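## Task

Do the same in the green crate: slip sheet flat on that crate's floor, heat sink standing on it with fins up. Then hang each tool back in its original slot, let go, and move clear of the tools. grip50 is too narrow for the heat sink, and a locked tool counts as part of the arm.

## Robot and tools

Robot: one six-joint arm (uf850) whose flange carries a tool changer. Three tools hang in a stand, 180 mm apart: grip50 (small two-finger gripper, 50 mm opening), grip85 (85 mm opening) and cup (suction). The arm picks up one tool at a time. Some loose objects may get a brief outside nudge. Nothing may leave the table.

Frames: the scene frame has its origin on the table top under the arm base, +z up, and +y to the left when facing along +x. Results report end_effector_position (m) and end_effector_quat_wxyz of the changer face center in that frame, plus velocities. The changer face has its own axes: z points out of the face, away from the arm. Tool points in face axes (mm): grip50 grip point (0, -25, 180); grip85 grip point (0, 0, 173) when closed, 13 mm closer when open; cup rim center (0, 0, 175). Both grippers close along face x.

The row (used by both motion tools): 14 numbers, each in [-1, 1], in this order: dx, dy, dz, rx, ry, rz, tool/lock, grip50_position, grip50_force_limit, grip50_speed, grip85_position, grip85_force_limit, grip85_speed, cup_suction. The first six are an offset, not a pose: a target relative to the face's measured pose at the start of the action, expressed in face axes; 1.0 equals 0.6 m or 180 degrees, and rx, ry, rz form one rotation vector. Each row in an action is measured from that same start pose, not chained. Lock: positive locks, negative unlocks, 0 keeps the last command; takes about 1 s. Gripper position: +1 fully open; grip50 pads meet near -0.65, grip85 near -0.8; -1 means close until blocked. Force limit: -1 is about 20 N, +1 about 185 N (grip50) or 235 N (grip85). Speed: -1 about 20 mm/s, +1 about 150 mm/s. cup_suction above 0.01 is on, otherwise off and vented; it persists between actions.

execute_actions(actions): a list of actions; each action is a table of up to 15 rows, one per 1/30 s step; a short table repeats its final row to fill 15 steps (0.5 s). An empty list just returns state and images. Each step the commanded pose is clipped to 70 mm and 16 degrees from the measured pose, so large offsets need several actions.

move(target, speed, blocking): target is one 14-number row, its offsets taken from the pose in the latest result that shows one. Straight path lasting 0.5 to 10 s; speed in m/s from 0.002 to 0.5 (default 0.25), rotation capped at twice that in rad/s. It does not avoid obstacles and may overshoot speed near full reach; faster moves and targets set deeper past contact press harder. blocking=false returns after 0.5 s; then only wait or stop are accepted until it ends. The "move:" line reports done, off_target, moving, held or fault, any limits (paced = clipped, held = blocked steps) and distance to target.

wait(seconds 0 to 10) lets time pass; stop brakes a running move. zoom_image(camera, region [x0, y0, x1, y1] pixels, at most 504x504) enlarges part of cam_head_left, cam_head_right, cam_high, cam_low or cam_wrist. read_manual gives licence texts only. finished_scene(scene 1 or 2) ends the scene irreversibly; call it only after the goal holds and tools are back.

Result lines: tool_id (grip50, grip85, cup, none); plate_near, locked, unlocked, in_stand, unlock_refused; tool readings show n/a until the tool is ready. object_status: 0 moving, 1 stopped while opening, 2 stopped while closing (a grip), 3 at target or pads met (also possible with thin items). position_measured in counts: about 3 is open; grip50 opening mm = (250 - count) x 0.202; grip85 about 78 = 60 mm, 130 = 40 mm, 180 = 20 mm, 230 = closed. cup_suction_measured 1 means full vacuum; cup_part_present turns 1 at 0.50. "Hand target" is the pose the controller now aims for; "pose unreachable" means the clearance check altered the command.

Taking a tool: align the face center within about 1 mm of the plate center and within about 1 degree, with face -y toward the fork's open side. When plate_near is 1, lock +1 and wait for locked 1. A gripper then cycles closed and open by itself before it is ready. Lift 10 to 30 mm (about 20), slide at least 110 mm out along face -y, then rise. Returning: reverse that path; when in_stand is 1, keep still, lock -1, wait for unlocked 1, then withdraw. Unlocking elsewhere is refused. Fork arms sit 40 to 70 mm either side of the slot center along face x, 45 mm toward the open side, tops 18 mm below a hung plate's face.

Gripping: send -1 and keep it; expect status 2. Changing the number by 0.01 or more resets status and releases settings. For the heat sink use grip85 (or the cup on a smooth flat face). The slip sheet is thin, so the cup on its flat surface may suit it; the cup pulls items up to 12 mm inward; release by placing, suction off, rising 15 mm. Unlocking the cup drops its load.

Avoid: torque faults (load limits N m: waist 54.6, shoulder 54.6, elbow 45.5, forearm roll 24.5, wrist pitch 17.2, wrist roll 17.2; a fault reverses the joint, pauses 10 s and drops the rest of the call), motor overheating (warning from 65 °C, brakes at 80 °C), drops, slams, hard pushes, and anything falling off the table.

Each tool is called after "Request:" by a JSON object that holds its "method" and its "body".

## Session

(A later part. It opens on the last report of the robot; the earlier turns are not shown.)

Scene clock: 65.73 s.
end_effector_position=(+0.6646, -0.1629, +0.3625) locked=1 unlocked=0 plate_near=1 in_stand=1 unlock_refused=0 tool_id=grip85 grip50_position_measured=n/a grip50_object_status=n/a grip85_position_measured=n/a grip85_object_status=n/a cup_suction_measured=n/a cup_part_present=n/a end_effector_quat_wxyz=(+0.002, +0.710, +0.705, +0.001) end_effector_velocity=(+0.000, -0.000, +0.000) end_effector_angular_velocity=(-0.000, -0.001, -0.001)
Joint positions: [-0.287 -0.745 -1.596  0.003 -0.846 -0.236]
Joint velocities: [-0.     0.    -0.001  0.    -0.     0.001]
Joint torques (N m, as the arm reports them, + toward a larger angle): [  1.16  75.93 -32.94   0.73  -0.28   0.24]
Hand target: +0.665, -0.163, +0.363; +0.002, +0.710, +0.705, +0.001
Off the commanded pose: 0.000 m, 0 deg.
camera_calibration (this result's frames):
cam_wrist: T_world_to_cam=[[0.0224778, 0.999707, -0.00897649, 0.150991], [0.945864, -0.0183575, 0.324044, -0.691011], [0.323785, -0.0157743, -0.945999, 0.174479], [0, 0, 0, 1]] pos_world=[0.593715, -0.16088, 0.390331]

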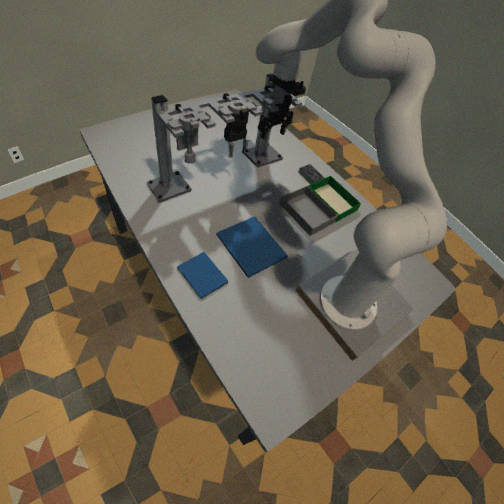

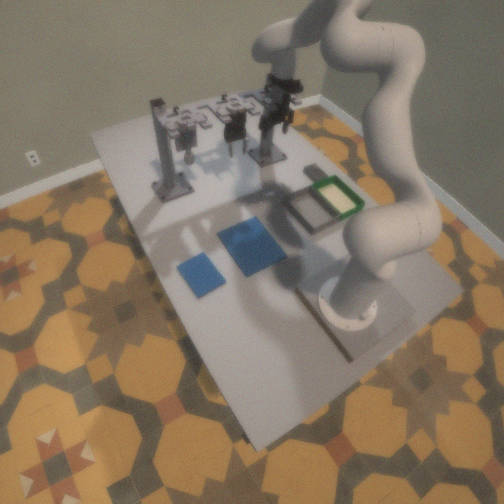

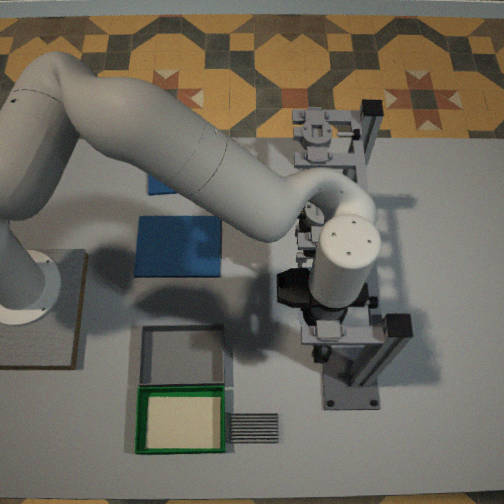

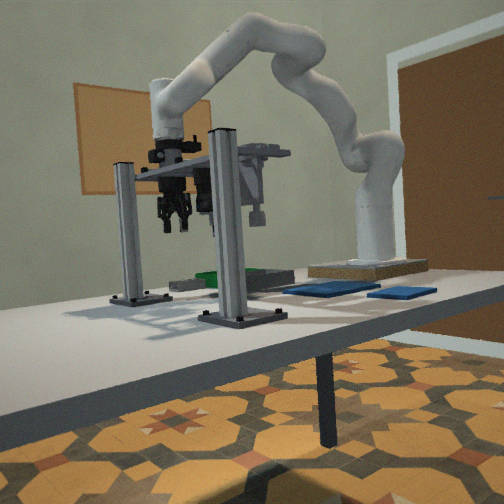

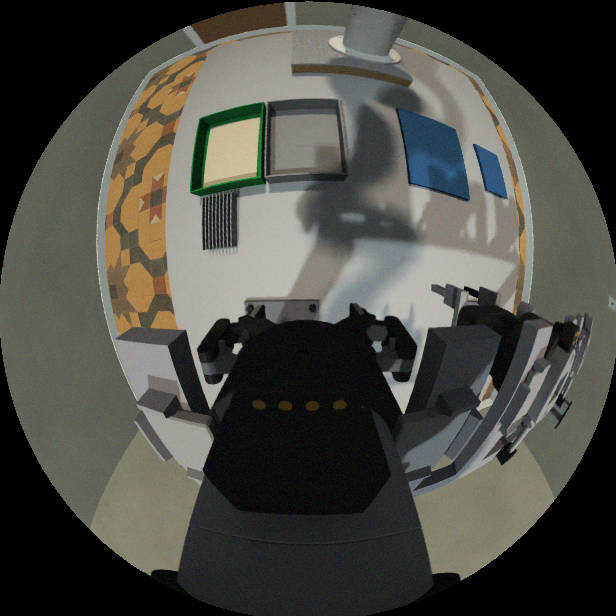

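Request:
{"method": "move", "body": {"target": [0,0,-0.033,0,0,0,0,0,0,0,1,0,0,0], "speed": 0.06}}

Request:
{"method": "move", "body": {"target": [0,-0.2167,0,0,0,0,0,0,0,0,1,0,0,0], "speed": 0.15}}

Request:
{"method": "move", "body": {"target": [-0.2645,0.014,0.187,0,0,0,0,0,0,0,1,0,0,0]}}

Scene clock: 66.90 s.
end_effector_position=(+0.6645, -0.1629, +0.3821) locked=1 unlocked=0 plate_near=1 in_stand=0 unlock_refused=0 tool_id=grip85 grip50_position_measured=n/a grip50_object_status=n/a grip85_position_measured=n/a grip85_object_status=n/a cup_suction_measured=n/a cup_part_present=n/a end_effector_quat_wxyz=(+0.002, +0.710, +0.705, +0.001) end_effector_velocity=(+0.000, -0.001, +0.001) end_effector_angular_velocity=(-0.000, -0.000, -0.000)
Joint positions: [-0.287 -0.725 -1.611  0.003 -0.881 -0.236]
Joint velocities: [-0.001  0.    -0.002 -0.    -0.003 -0.   ]
Joint torques (N m, as the arm reports them, + toward a larger angle): [  1.03  82.41 -37.73   0.59  -0.09   0.27]
Hand target: +0.665, -0.163, +0.382; +0.002, +0.710, +0.705, +0.001
Off the commanded pose: 0.000 m, 0 deg.
move: done
camera_calibration (this result's frames):
cam_wrist: T_world_to_cam=[[0.0224817, 0.999707, -0.00891872, 0.151129], [0.945959, -0.0183845, 0.323765, -0.697194], [0.323507, -0.0157155, -0.946095, 0.193253], [0, 0, 0, 1]] pos_world=[0.593601, -0.160866, 0.409911]

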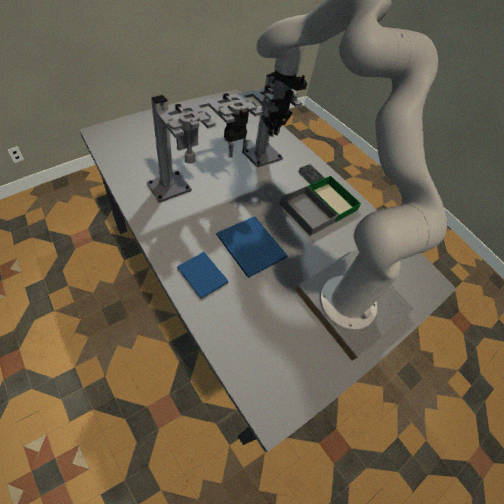

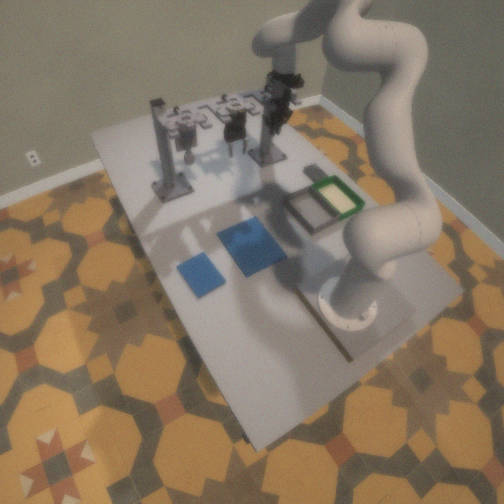

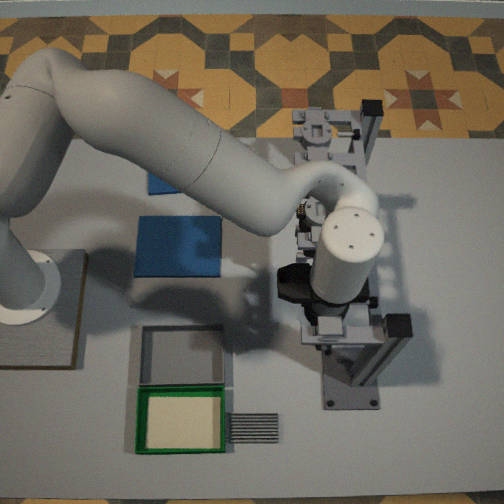

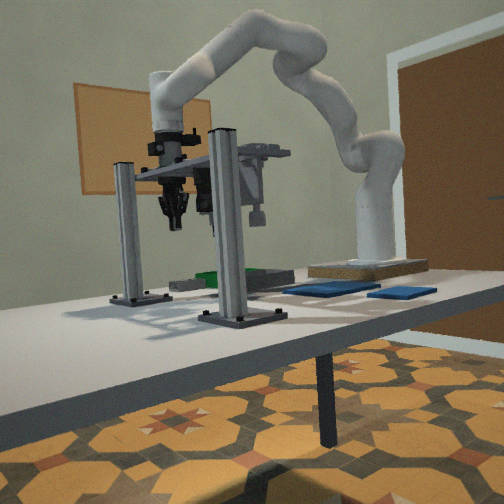

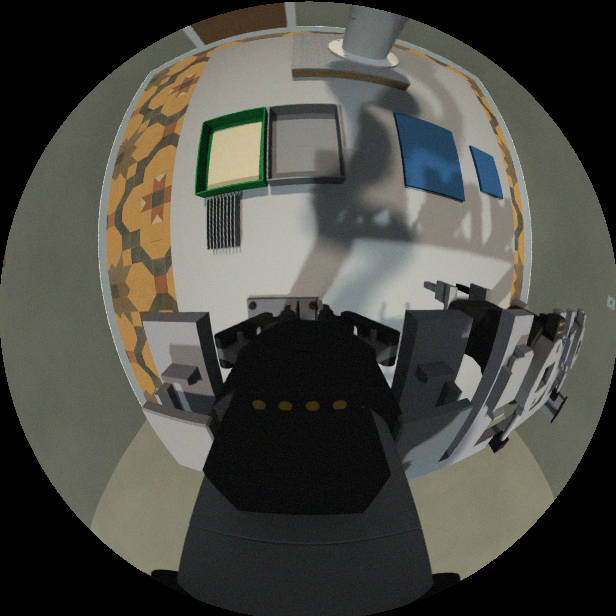

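Scene clock: 68.20 s.
end_effector_position=(+0.5349, -0.1618, +0.3817) locked=1 unlocked=0 plate_near=1 in_stand=0 unlock_refused=0 tool_id=grip85 grip50_position_measured=n/a grip50_object_status=n/a grip85_position_measured=n/a grip85_object_status=n/a cup_suction_measured=n/a cup_part_present=n/a end_effector_quat_wxyz=(+0.002, +0.710, +0.705, +0.001) end_effector_velocity=(-0.002, -0.000, +0.001) end_effector_angular_velocity=(-0.000, +0.000, -0.001)
Joint positions: [-0.341 -0.428 -1.16   0.003 -0.727 -0.291]
Joint velocities: [-0.001  0.005  0.005 -0.     0.    -0.   ]
Joint torques (N m, as the arm reports them, + toward a larger angle): [  1.77  64.38 -35.5    0.35  -0.18   0.42]
Hand target: +0.535, -0.162, +0.382; +0.002, +0.710, +0.705, +0.001
Off the commanded pose: 0.000 m, 0 deg.
move: done
camera_calibration (this result's frames):
cam_wrist: T_world_to_cam=[[0.0224048, 0.999708, -0.00907668, 0.153062], [0.945895, -0.0182575, 0.323958, -0.57443], [0.323697, -0.0158438, -0.946028, 0.23475], [0, 0, 0, 1]] pos_world=[0.463933, -0.159786, 0.409561]

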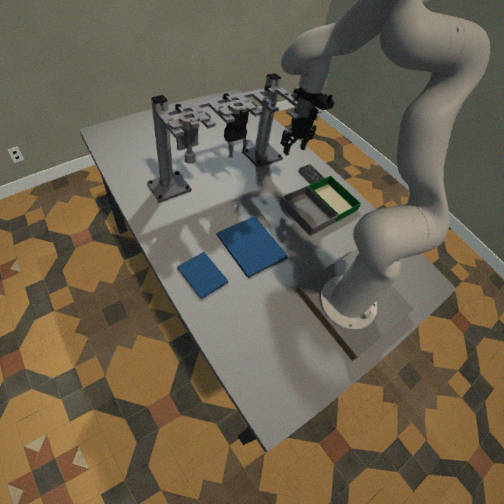

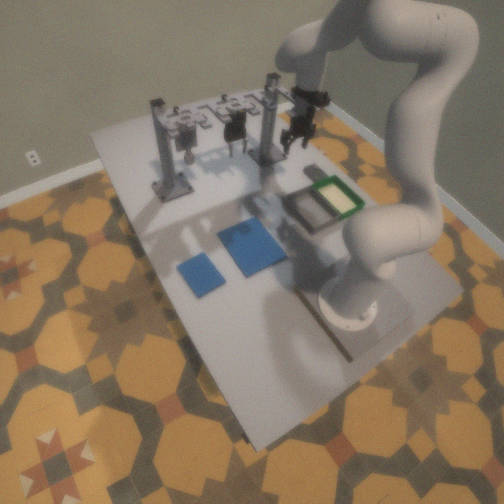

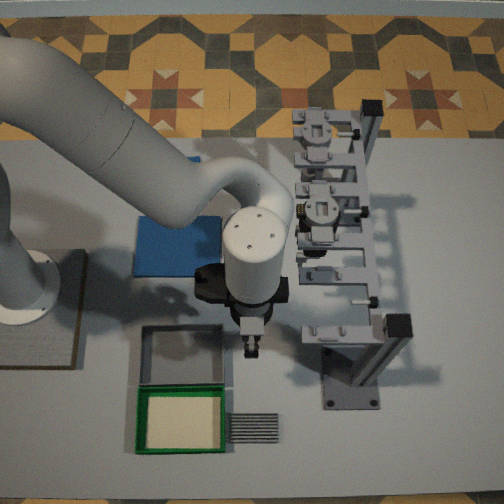

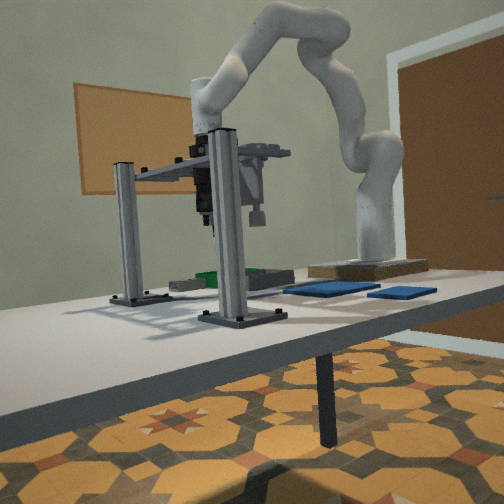

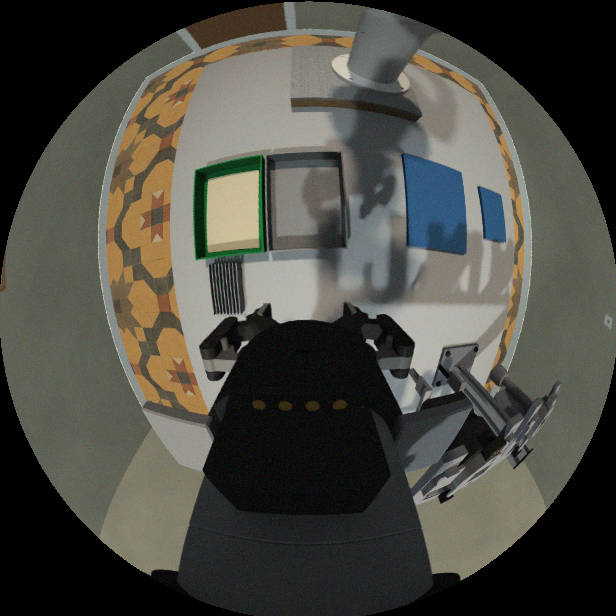

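Scene clock: 69.47 s.
end_effector_position=(+0.5422, -0.3205, +0.2699) locked=1 unlocked=0 plate_near=1 in_stand=0 unlock_refused=0 tool_id=grip85 grip50_position_measured=n/a grip50_object_status=n/a grip85_position_measured=3 grip85_object_status=3 cup_suction_measured=n/a cup_part_present=n/a end_effector_quat_wxyz=(+0.002, +0.710, +0.705, +0.001) end_effector_velocity=(-0.001, -0.002, -0.003) end_effector_angular_velocity=(+0.002, +0.003, -0.001)
Joint positions: [-0.58  -0.737 -1.348  0.005 -0.607 -0.532]
Joint velocities: [-0.003 -0.005 -0.001  0.    -0.    -0.002]
Joint torques (N m, as the arm reports them, + toward a larger angle): [  1.78  78.12 -32.93   0.43  -0.08   0.25]
Hand target: +0.542, -0.321, +0.270; +0.002, +0.710, +0.705, +0.001
Off the commanded pose: 0.000 m, 0 deg.
move: done
camera_calibration (this result's frames):
cam_wrist: T_world_to_cam=[[0.0221002, 0.999709, -0.00971152, 0.310838], [0.945902, -0.0177635, 0.323967, -0.547905], [0.3237, -0.0163459, -0.946019, 0.12386], [0, 0, 0, 1]] pos_world=[0.471302, -0.318455, 0.297696]

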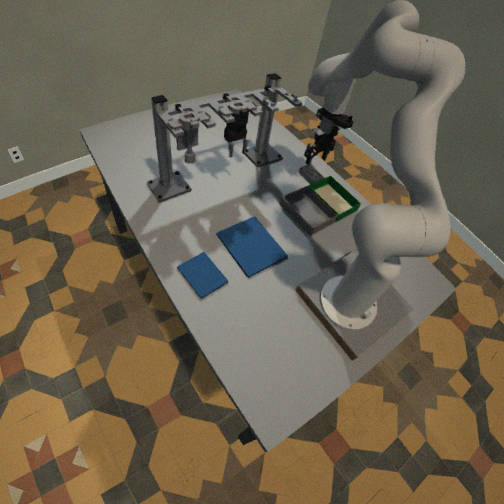

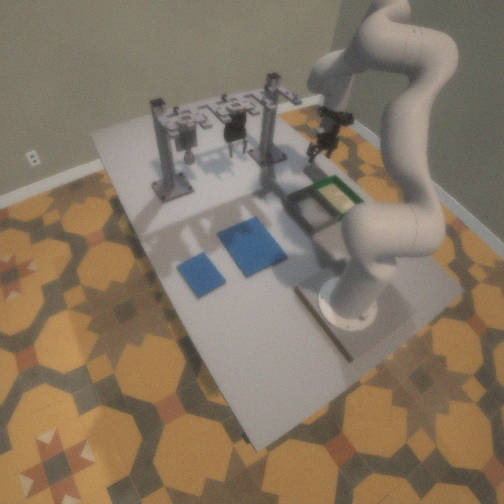

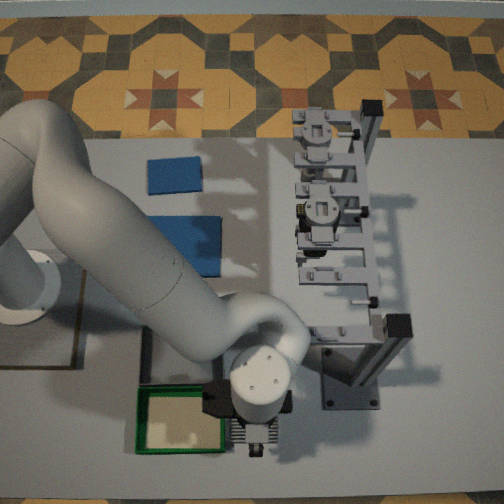

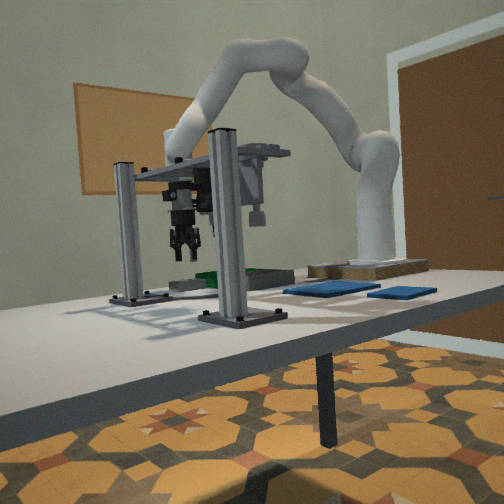

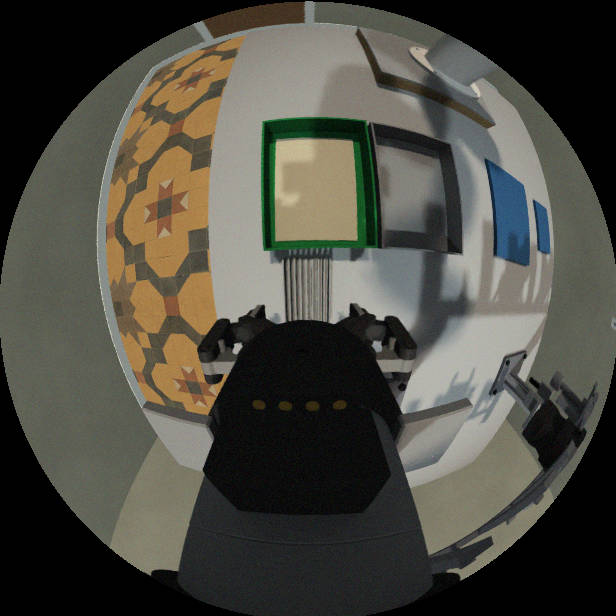

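Request:
{"method": "move", "body": {"target": [0,0,0.1205,0,0,0,0,0,0,0,1,0,0,0], "speed": 0.1}}

Request:
{"method": "move", "body": {"target": [0,0,0,0,0,0,0,0,0,0,-1,-0.3,-0.3,0]}}

Request:
{"method": "move", "body": {"target": [0,0,-0.12,0,0,0,0,0,0,0,-1,-0.3,-0.3,0], "speed": 0.1}}

Request:
{"method": "move", "body": {"target": [0.022,-0.257,0,0,0,0,0,0,0,0,-1,-0.3,-0.3,0], "speed": 0.15}}

Scene clock: 70.70 s.
end_effector_position=(+0.5426, -0.3207, +0.1980) locked=1 unlocked=0 plate_near=1 in_stand=0 unlock_refused=0 tool_id=grip85 grip50_position_measured=n/a grip50_object_status=n/a grip85_position_measured=3 grip85_object_status=3 cup_suction_measured=n/a cup_part_present=n/a end_effector_quat_wxyz=(+0.002, +0.710, +0.705, +0.001) end_effector_velocity=(+0.000, +0.001, -0.003) end_effector_angular_velocity=(+0.002, +0.003, +0.002)
Joint positions: [-0.58  -0.854 -1.353  0.005 -0.494 -0.533]
Joint velocities: [ 0.002 -0.005 -0.    -0.     0.001 -0.   ]
Joint torques (N m, as the arm reports them, + toward a larger angle): [  2.01  80.3  -30.5    0.28  -0.1    0.28]
Hand target: +0.542, -0.321, +0.198; +0.002, +0.710, +0.705, +0.001
Off the commanded pose: 0.000 m, 0 deg.
move: done
camera_calibration (this result's frames):
cam_wrist: T_world_to_cam=[[0.0220977, 0.999706, -0.0100069, 0.310329], [0.945718, -0.017656, 0.32451, -0.524963], [0.324238, -0.0166346, -0.945829, 0.0552823], [0, 0, 0, 1]] pos_world=[0.471684, -0.318587, 0.225749]

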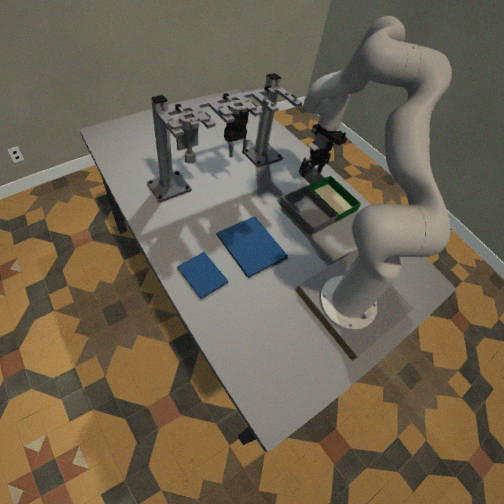

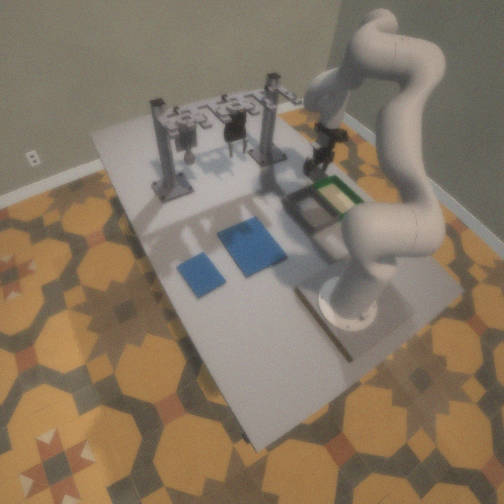

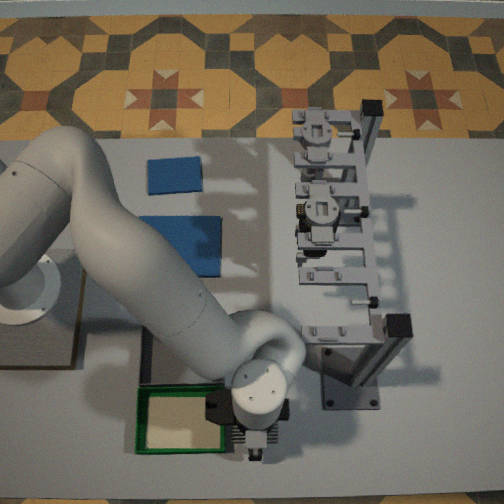

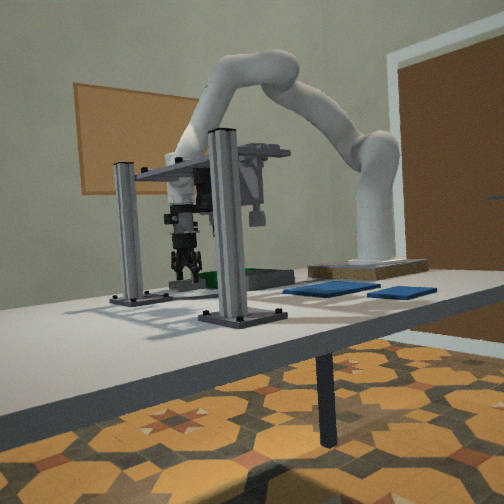

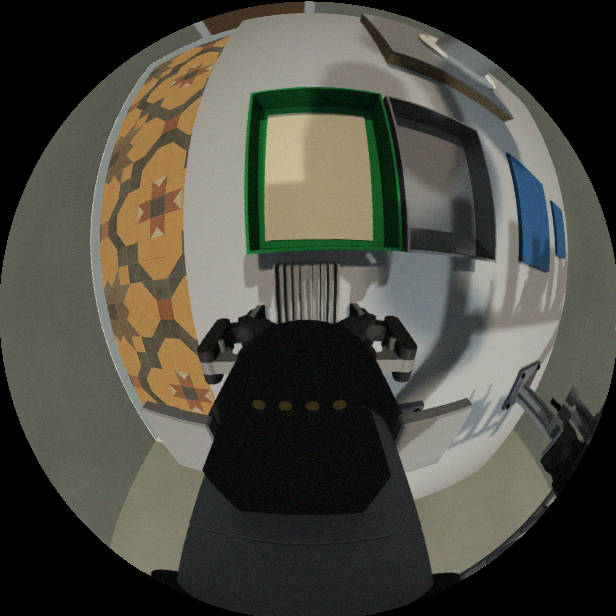

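Scene clock: 71.47 s.
end_effector_position=(+0.5428, -0.3207, +0.1982) locked=1 unlocked=0 plate_near=1 in_stand=0 unlock_refused=0 tool_id=grip85 grip50_position_measured=n/a grip50_object_status=n/a grip85_position_measured=81 grip85_object_status=2 cup_suction_measured=n/a cup_part_present=n/a end_effector_quat_wxyz=(+0.003, +0.710, +0.705, +0.001) end_effector_velocity=(+0.000, +0.001, +0.000) end_effector_angular_velocity=(-0.000, +0.000, +0.001)
Joint positions: [-0.58  -0.854 -1.353  0.005 -0.494 -0.533]
Joint velocities: [ 0.001  0.     0.    -0.    -0.     0.   ]
Joint torques (N m, as the arm reports them, + toward a larger angle): [  1.28  75.4  -28.04   0.22  -0.13   0.28]
Hand target: +0.543, -0.321, +0.198; +0.002, +0.710, +0.705, +0.001
Off the commanded pose: 0.000 m, 0 deg.
move: done
camera_calibration (this result's frames):
cam_wrist: T_world_to_cam=[[0.0221189, 0.999703, -0.0102733, 0.310463], [0.945561, -0.0175815, 0.32497, -0.525174], [0.324693, -0.016902, -0.945669, 0.0550955], [0, 0, 0, 1]] pos_world=[0.471828, -0.318672, 0.225957]

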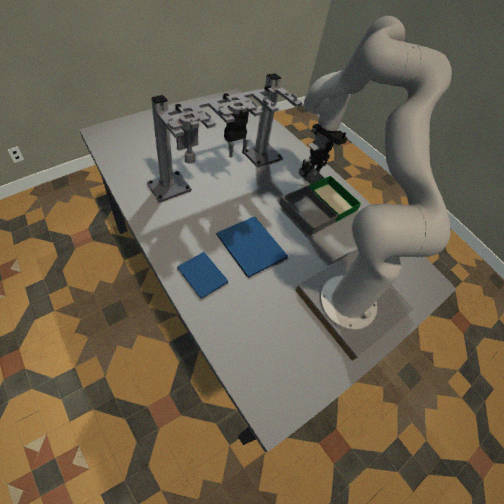

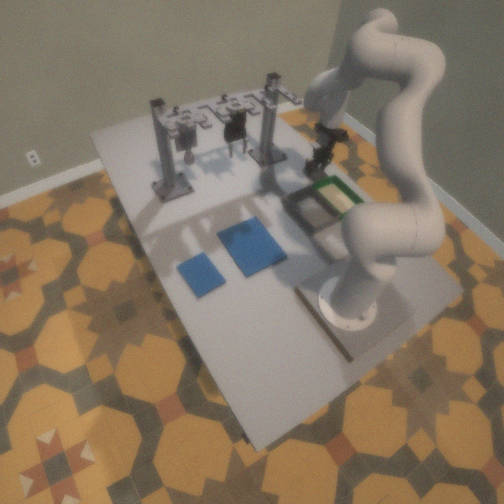

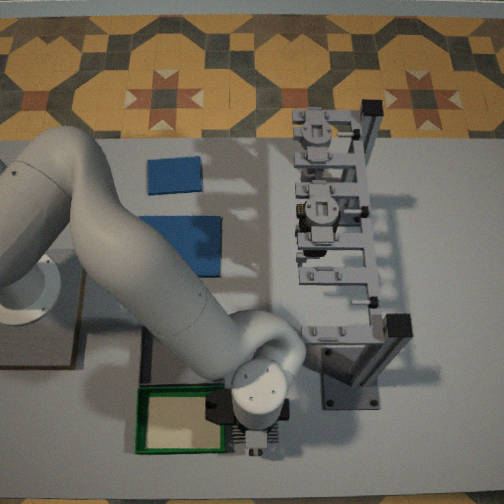

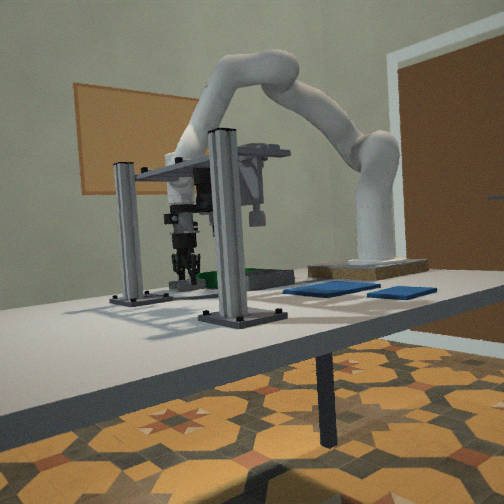

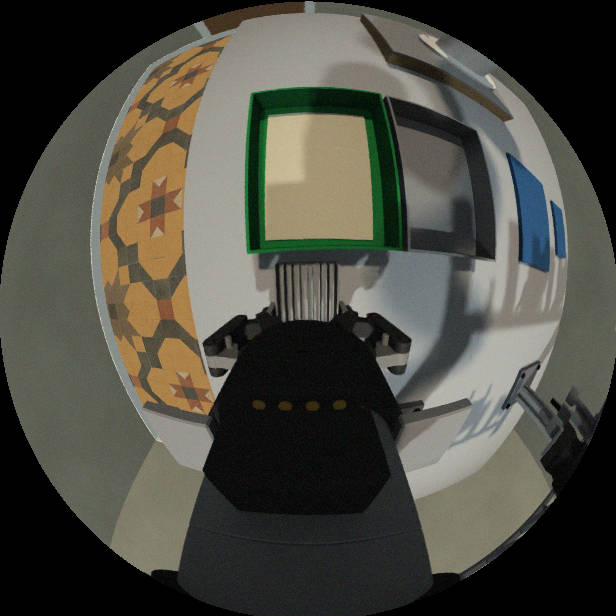

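Scene clock: 72.53 s.
end_effector_position=(+0.5423, -0.3206, +0.2698) locked=1 unlocked=0 plate_near=1 in_stand=0 unlock_refused=0 tool_id=grip85 grip50_position_measured=n/a grip50_object_status=n/a grip85_position_measured=81 grip85_object_status=2 cup_suction_measured=n/a cup_part_present=n/a end_effector_quat_wxyz=(+0.002, +0.710, +0.705, +0.001) end_effector_velocity=(+0.001, -0.000, +0.002) end_effector_angular_velocity=(-0.000, -0.001, -0.000)
Joint positions: [-0.58  -0.737 -1.348  0.005 -0.606 -0.532]
Joint velocities: [ 0.     0.002 -0.002  0.    -0.002 -0.   ]
Joint torques (N m, as the arm reports them, + toward a larger angle): [  1.71  79.78 -34.15   0.33  -0.15   0.28]
Hand target: +0.542, -0.321, +0.270; +0.003, +0.710, +0.705, +0.001
Off the commanded pose: 0.000 m, 0 deg.
move: done
camera_calibration (this result's frames):
cam_wrist: T_world_to_cam=[[0.0221219, 0.999706, -0.00995783, 0.310947], [0.945757, -0.0176969, 0.324392, -0.547983], [0.32412, -0.0165939, -0.94587, 0.123404], [0, 0, 0, 1]] pos_world=[0.471383, -0.318506, 0.297582]

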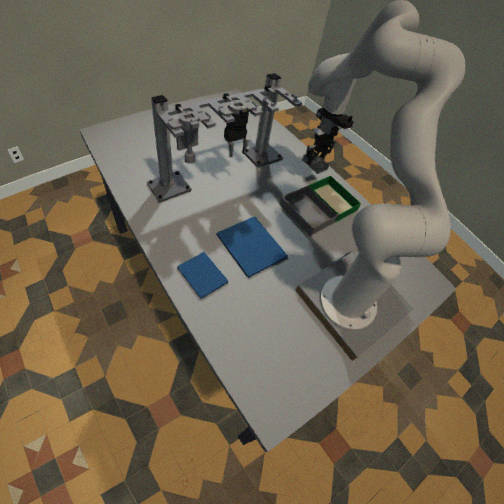

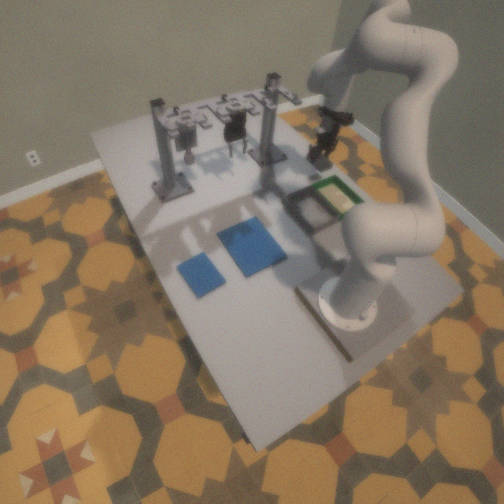

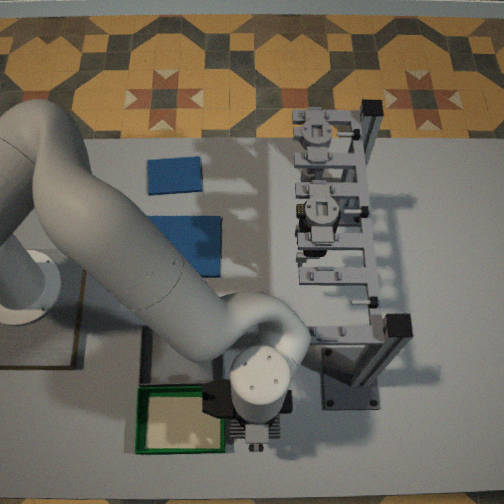

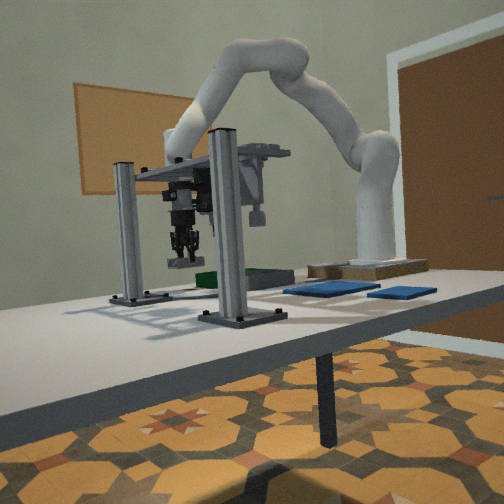

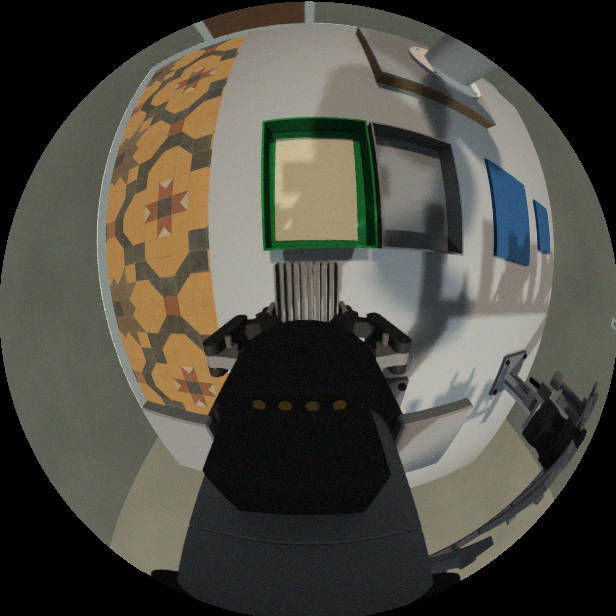

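Scene clock: 73.97 s.
end_effector_position=(+0.3886, -0.3063, +0.2693) locked=1 unlocked=0 plate_near=1 in_stand=0 unlock_refused=0 tool_id=grip85 grip50_position_measured=n/a grip50_object_status=n/a grip85_position_measured=81 grip85_object_status=2 cup_suction_measured=n/a cup_part_present=n/a end_effector_quat_wxyz=(+0.003, +0.710, +0.705, +0.001) end_effector_velocity=(-0.002, +0.000, -0.000) end_effector_angular_velocity=(+0.001, +0.001, +0.000)
Joint positions: [-0.714 -0.473 -0.911  0.007 -0.434 -0.668]
Joint velocities: [-0.002  0.003  0.005  0.001  0.001 -0.003]
Joint torques (N m, as the arm reports them, + toward a larger angle): [  1.89  61.58 -29.44   0.11  -0.1    0.17]
Hand target: +0.388, -0.306, +0.269; +0.002, +0.710, +0.705, +0.001
Off the commanded pose: 0.000 m, 0 deg.
move: done
camera_calibration (this result's frames):
cam_wrist: T_world_to_cam=[[0.0219928, 0.999703, -0.0105017, 0.300265], [0.945699, -0.0173951, 0.324577, -0.402144], [0.324297, -0.0170698, -0.945801, 0.172757], [0, 0, 0, 1]] pos_world=[0.317679, -0.304222, 0.297074]

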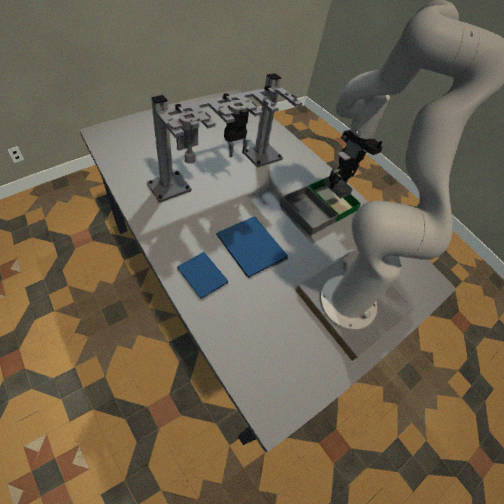

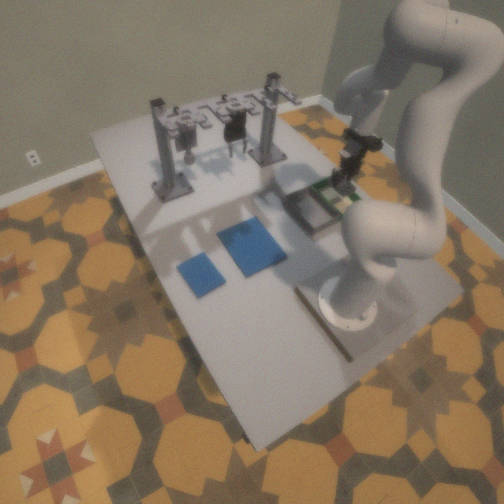

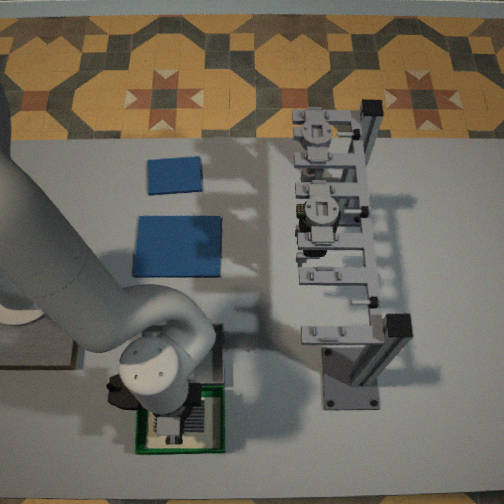

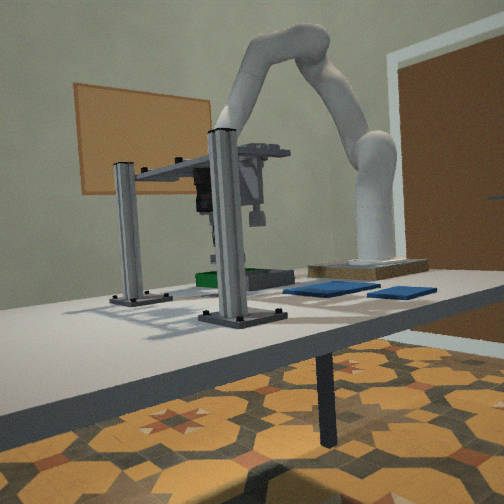

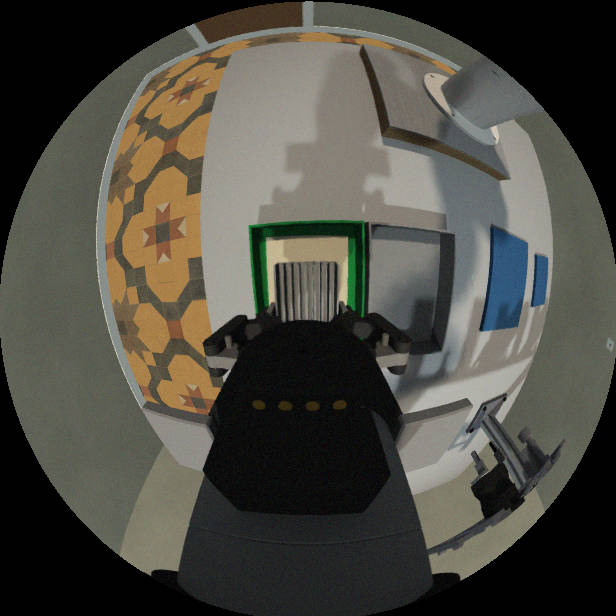

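Request:
{"method": "move", "body": {"target": [0,0,0.102,0,0,0,0,0,0,0,-1,-0.3,-0.3,0], "speed": 0.08}}

Request:
{"method": "move", "body": {"target": [0,0,0.009,0,0,0,0,0,0,0,-1,-0.3,-0.3,0], "speed": 0.01}}

Scene clock: 75.20 s.
end_effector_position=(+0.3890, -0.3065, +0.2083) locked=1 unlocked=0 plate_near=1 in_stand=0 unlock_refused=0 tool_id=grip85 grip50_position_measured=n/a grip50_object_status=n/a grip85_position_measured=81 grip85_object_status=2 cup_suction_measured=n/a cup_part_present=n/a end_effector_quat_wxyz=(+0.003, +0.710, +0.705, +0.001) end_effector_velocity=(+0.000, -0.001, -0.001) end_effector_angular_velocity=(+0.000, -0.000, -0.002)
Joint positions: [-0.714 -0.598 -0.914  0.009 -0.311 -0.671]
Joint velocities: [-0.001 -0.003 -0.001  0.     0.002  0.001]
Joint torques (N m, as the arm reports them, + toward a larger angle): [  1.36  64.35 -26.06   0.09  -0.11   0.21]
Hand target: +0.389, -0.306, +0.208; +0.003, +0.710, +0.705, +0.001
Off the commanded pose: 0.000 m, 0 deg.
move: done
camera_calibration (this result's frames):
cam_wrist: T_world_to_cam=[[0.0219883, 0.9997, -0.0107567, 0.299837], [0.945579, -0.0173016, 0.324933, -0.382691], [0.32465, -0.0173161, -0.945676, 0.11473], [0, 0, 0, 1]] pos_world=[0.318025, -0.304382, 0.236072]

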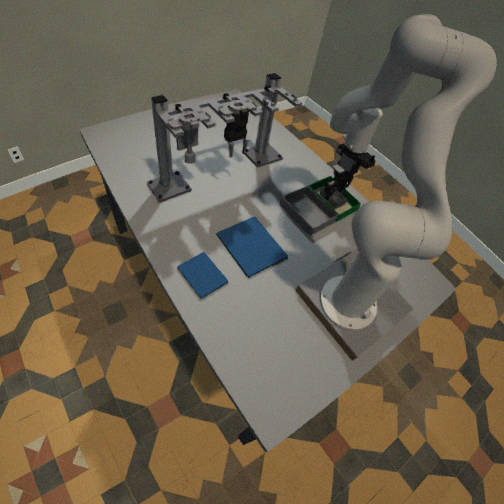

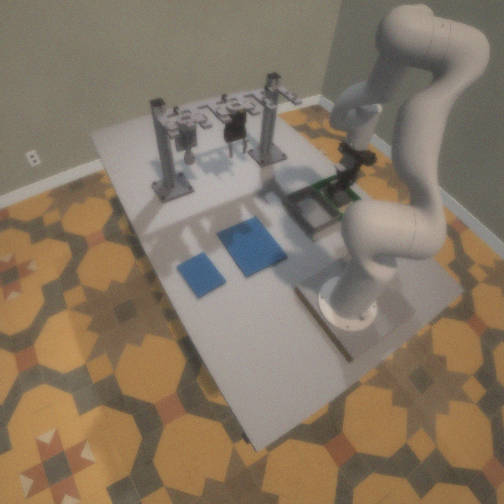

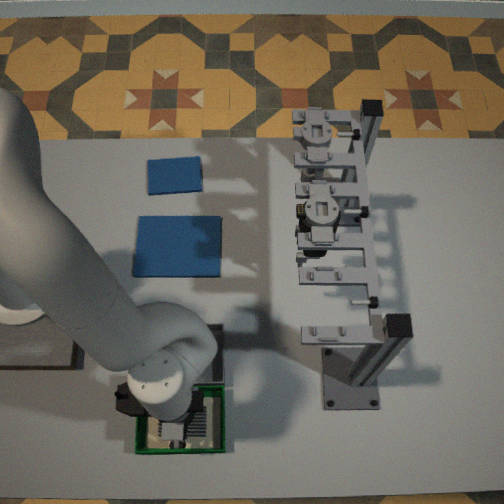

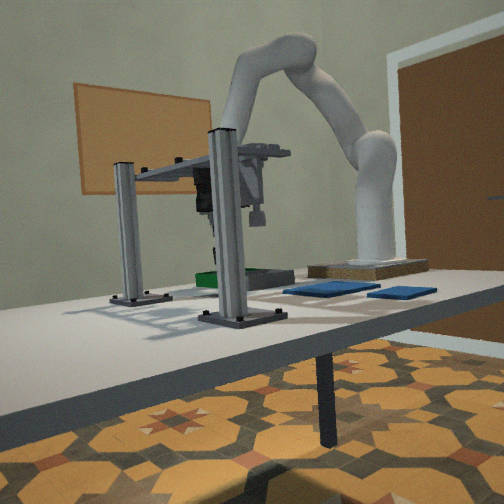

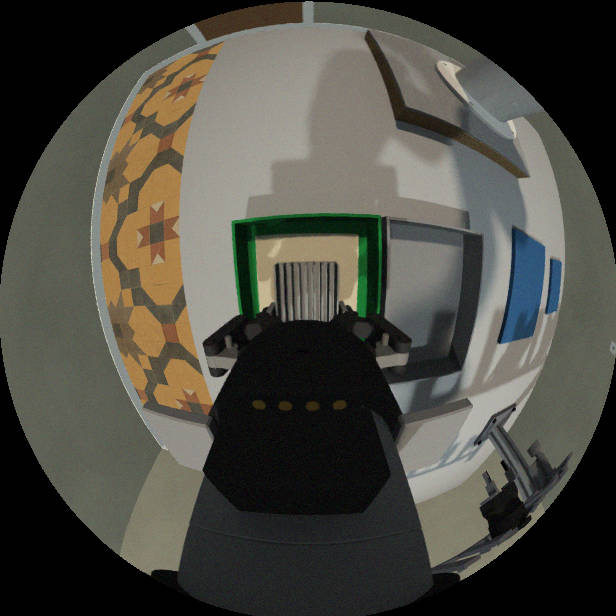

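Scene clock: 75.97 s.
end_effector_position=(+0.3890, -0.3065, +0.2030) locked=1 unlocked=0 plate_near=1 in_stand=0 unlock_refused=0 tool_id=grip85 grip50_position_measured=n/a grip50_object_status=n/a grip85_position_measured=81 grip85_object_status=2 cup_suction_measured=n/a cup_part_present=n/a end_effector_quat_wxyz=(+0.003, +0.710, +0.705, +0.001) end_effector_velocity=(+0.000, -0.000, -0.000) end_effector_angular_velocity=(-0.001, -0.001, +0.001)
Joint positions: [-0.714 -0.609 -0.915  0.01  -0.301 -0.671]
Joint velocities: [ 0.    -0.001 -0.    -0.     0.002 -0.   ]
Joint torques (N m, as the arm reports them, + toward a larger angle): [  1.62  64.71 -25.98  -0.05  -0.12   0.24]
Hand target: +0.389, -0.306, +0.203; +0.003, +0.710, +0.705, +0.001
Off the commanded pose: 0.000 m, 0 deg.
move: done
camera_calibration (this result's frames):
cam_wrist: T_world_to_cam=[[0.0219875, 0.9997, -0.0107463, 0.299783], [0.945582, -0.0173044, 0.324923, -0.380971], [0.324639, -0.0173058, -0.94568, 0.109671], [0, 0, 0, 1]] pos_world=[0.318045, -0.304388, 0.230721]

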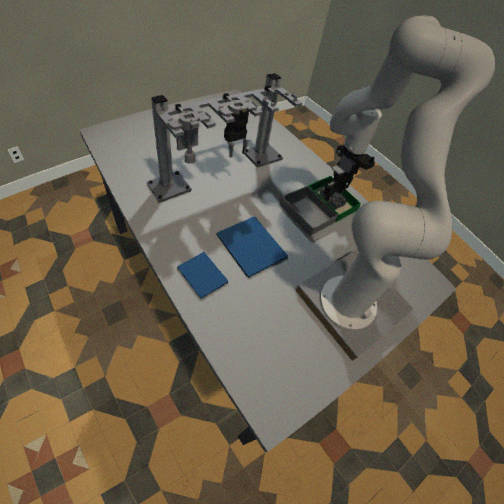

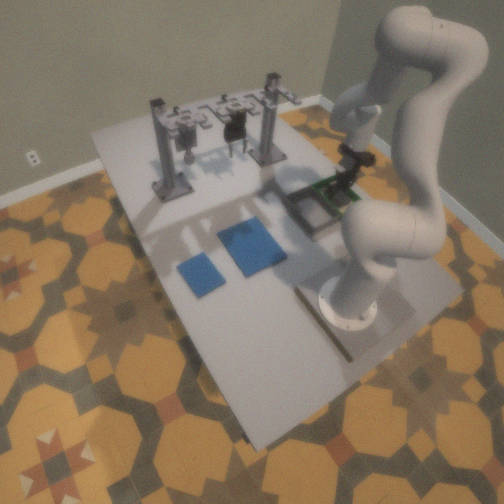

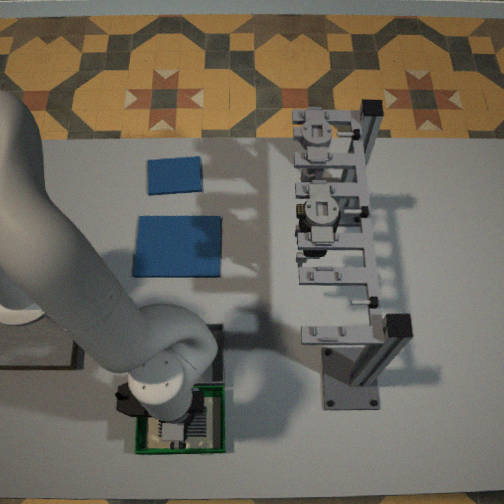

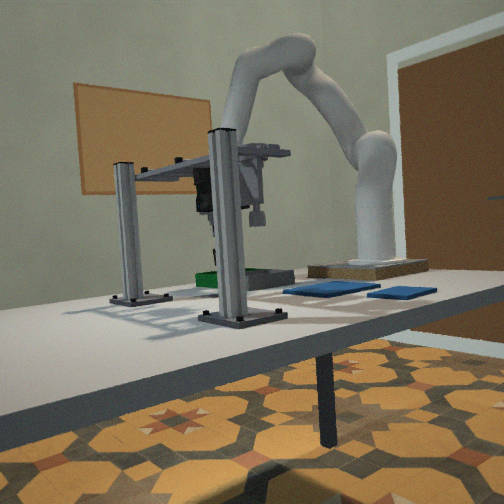

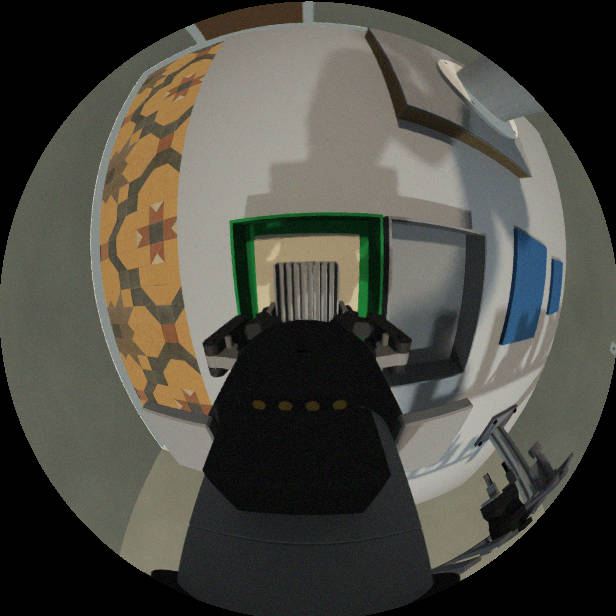

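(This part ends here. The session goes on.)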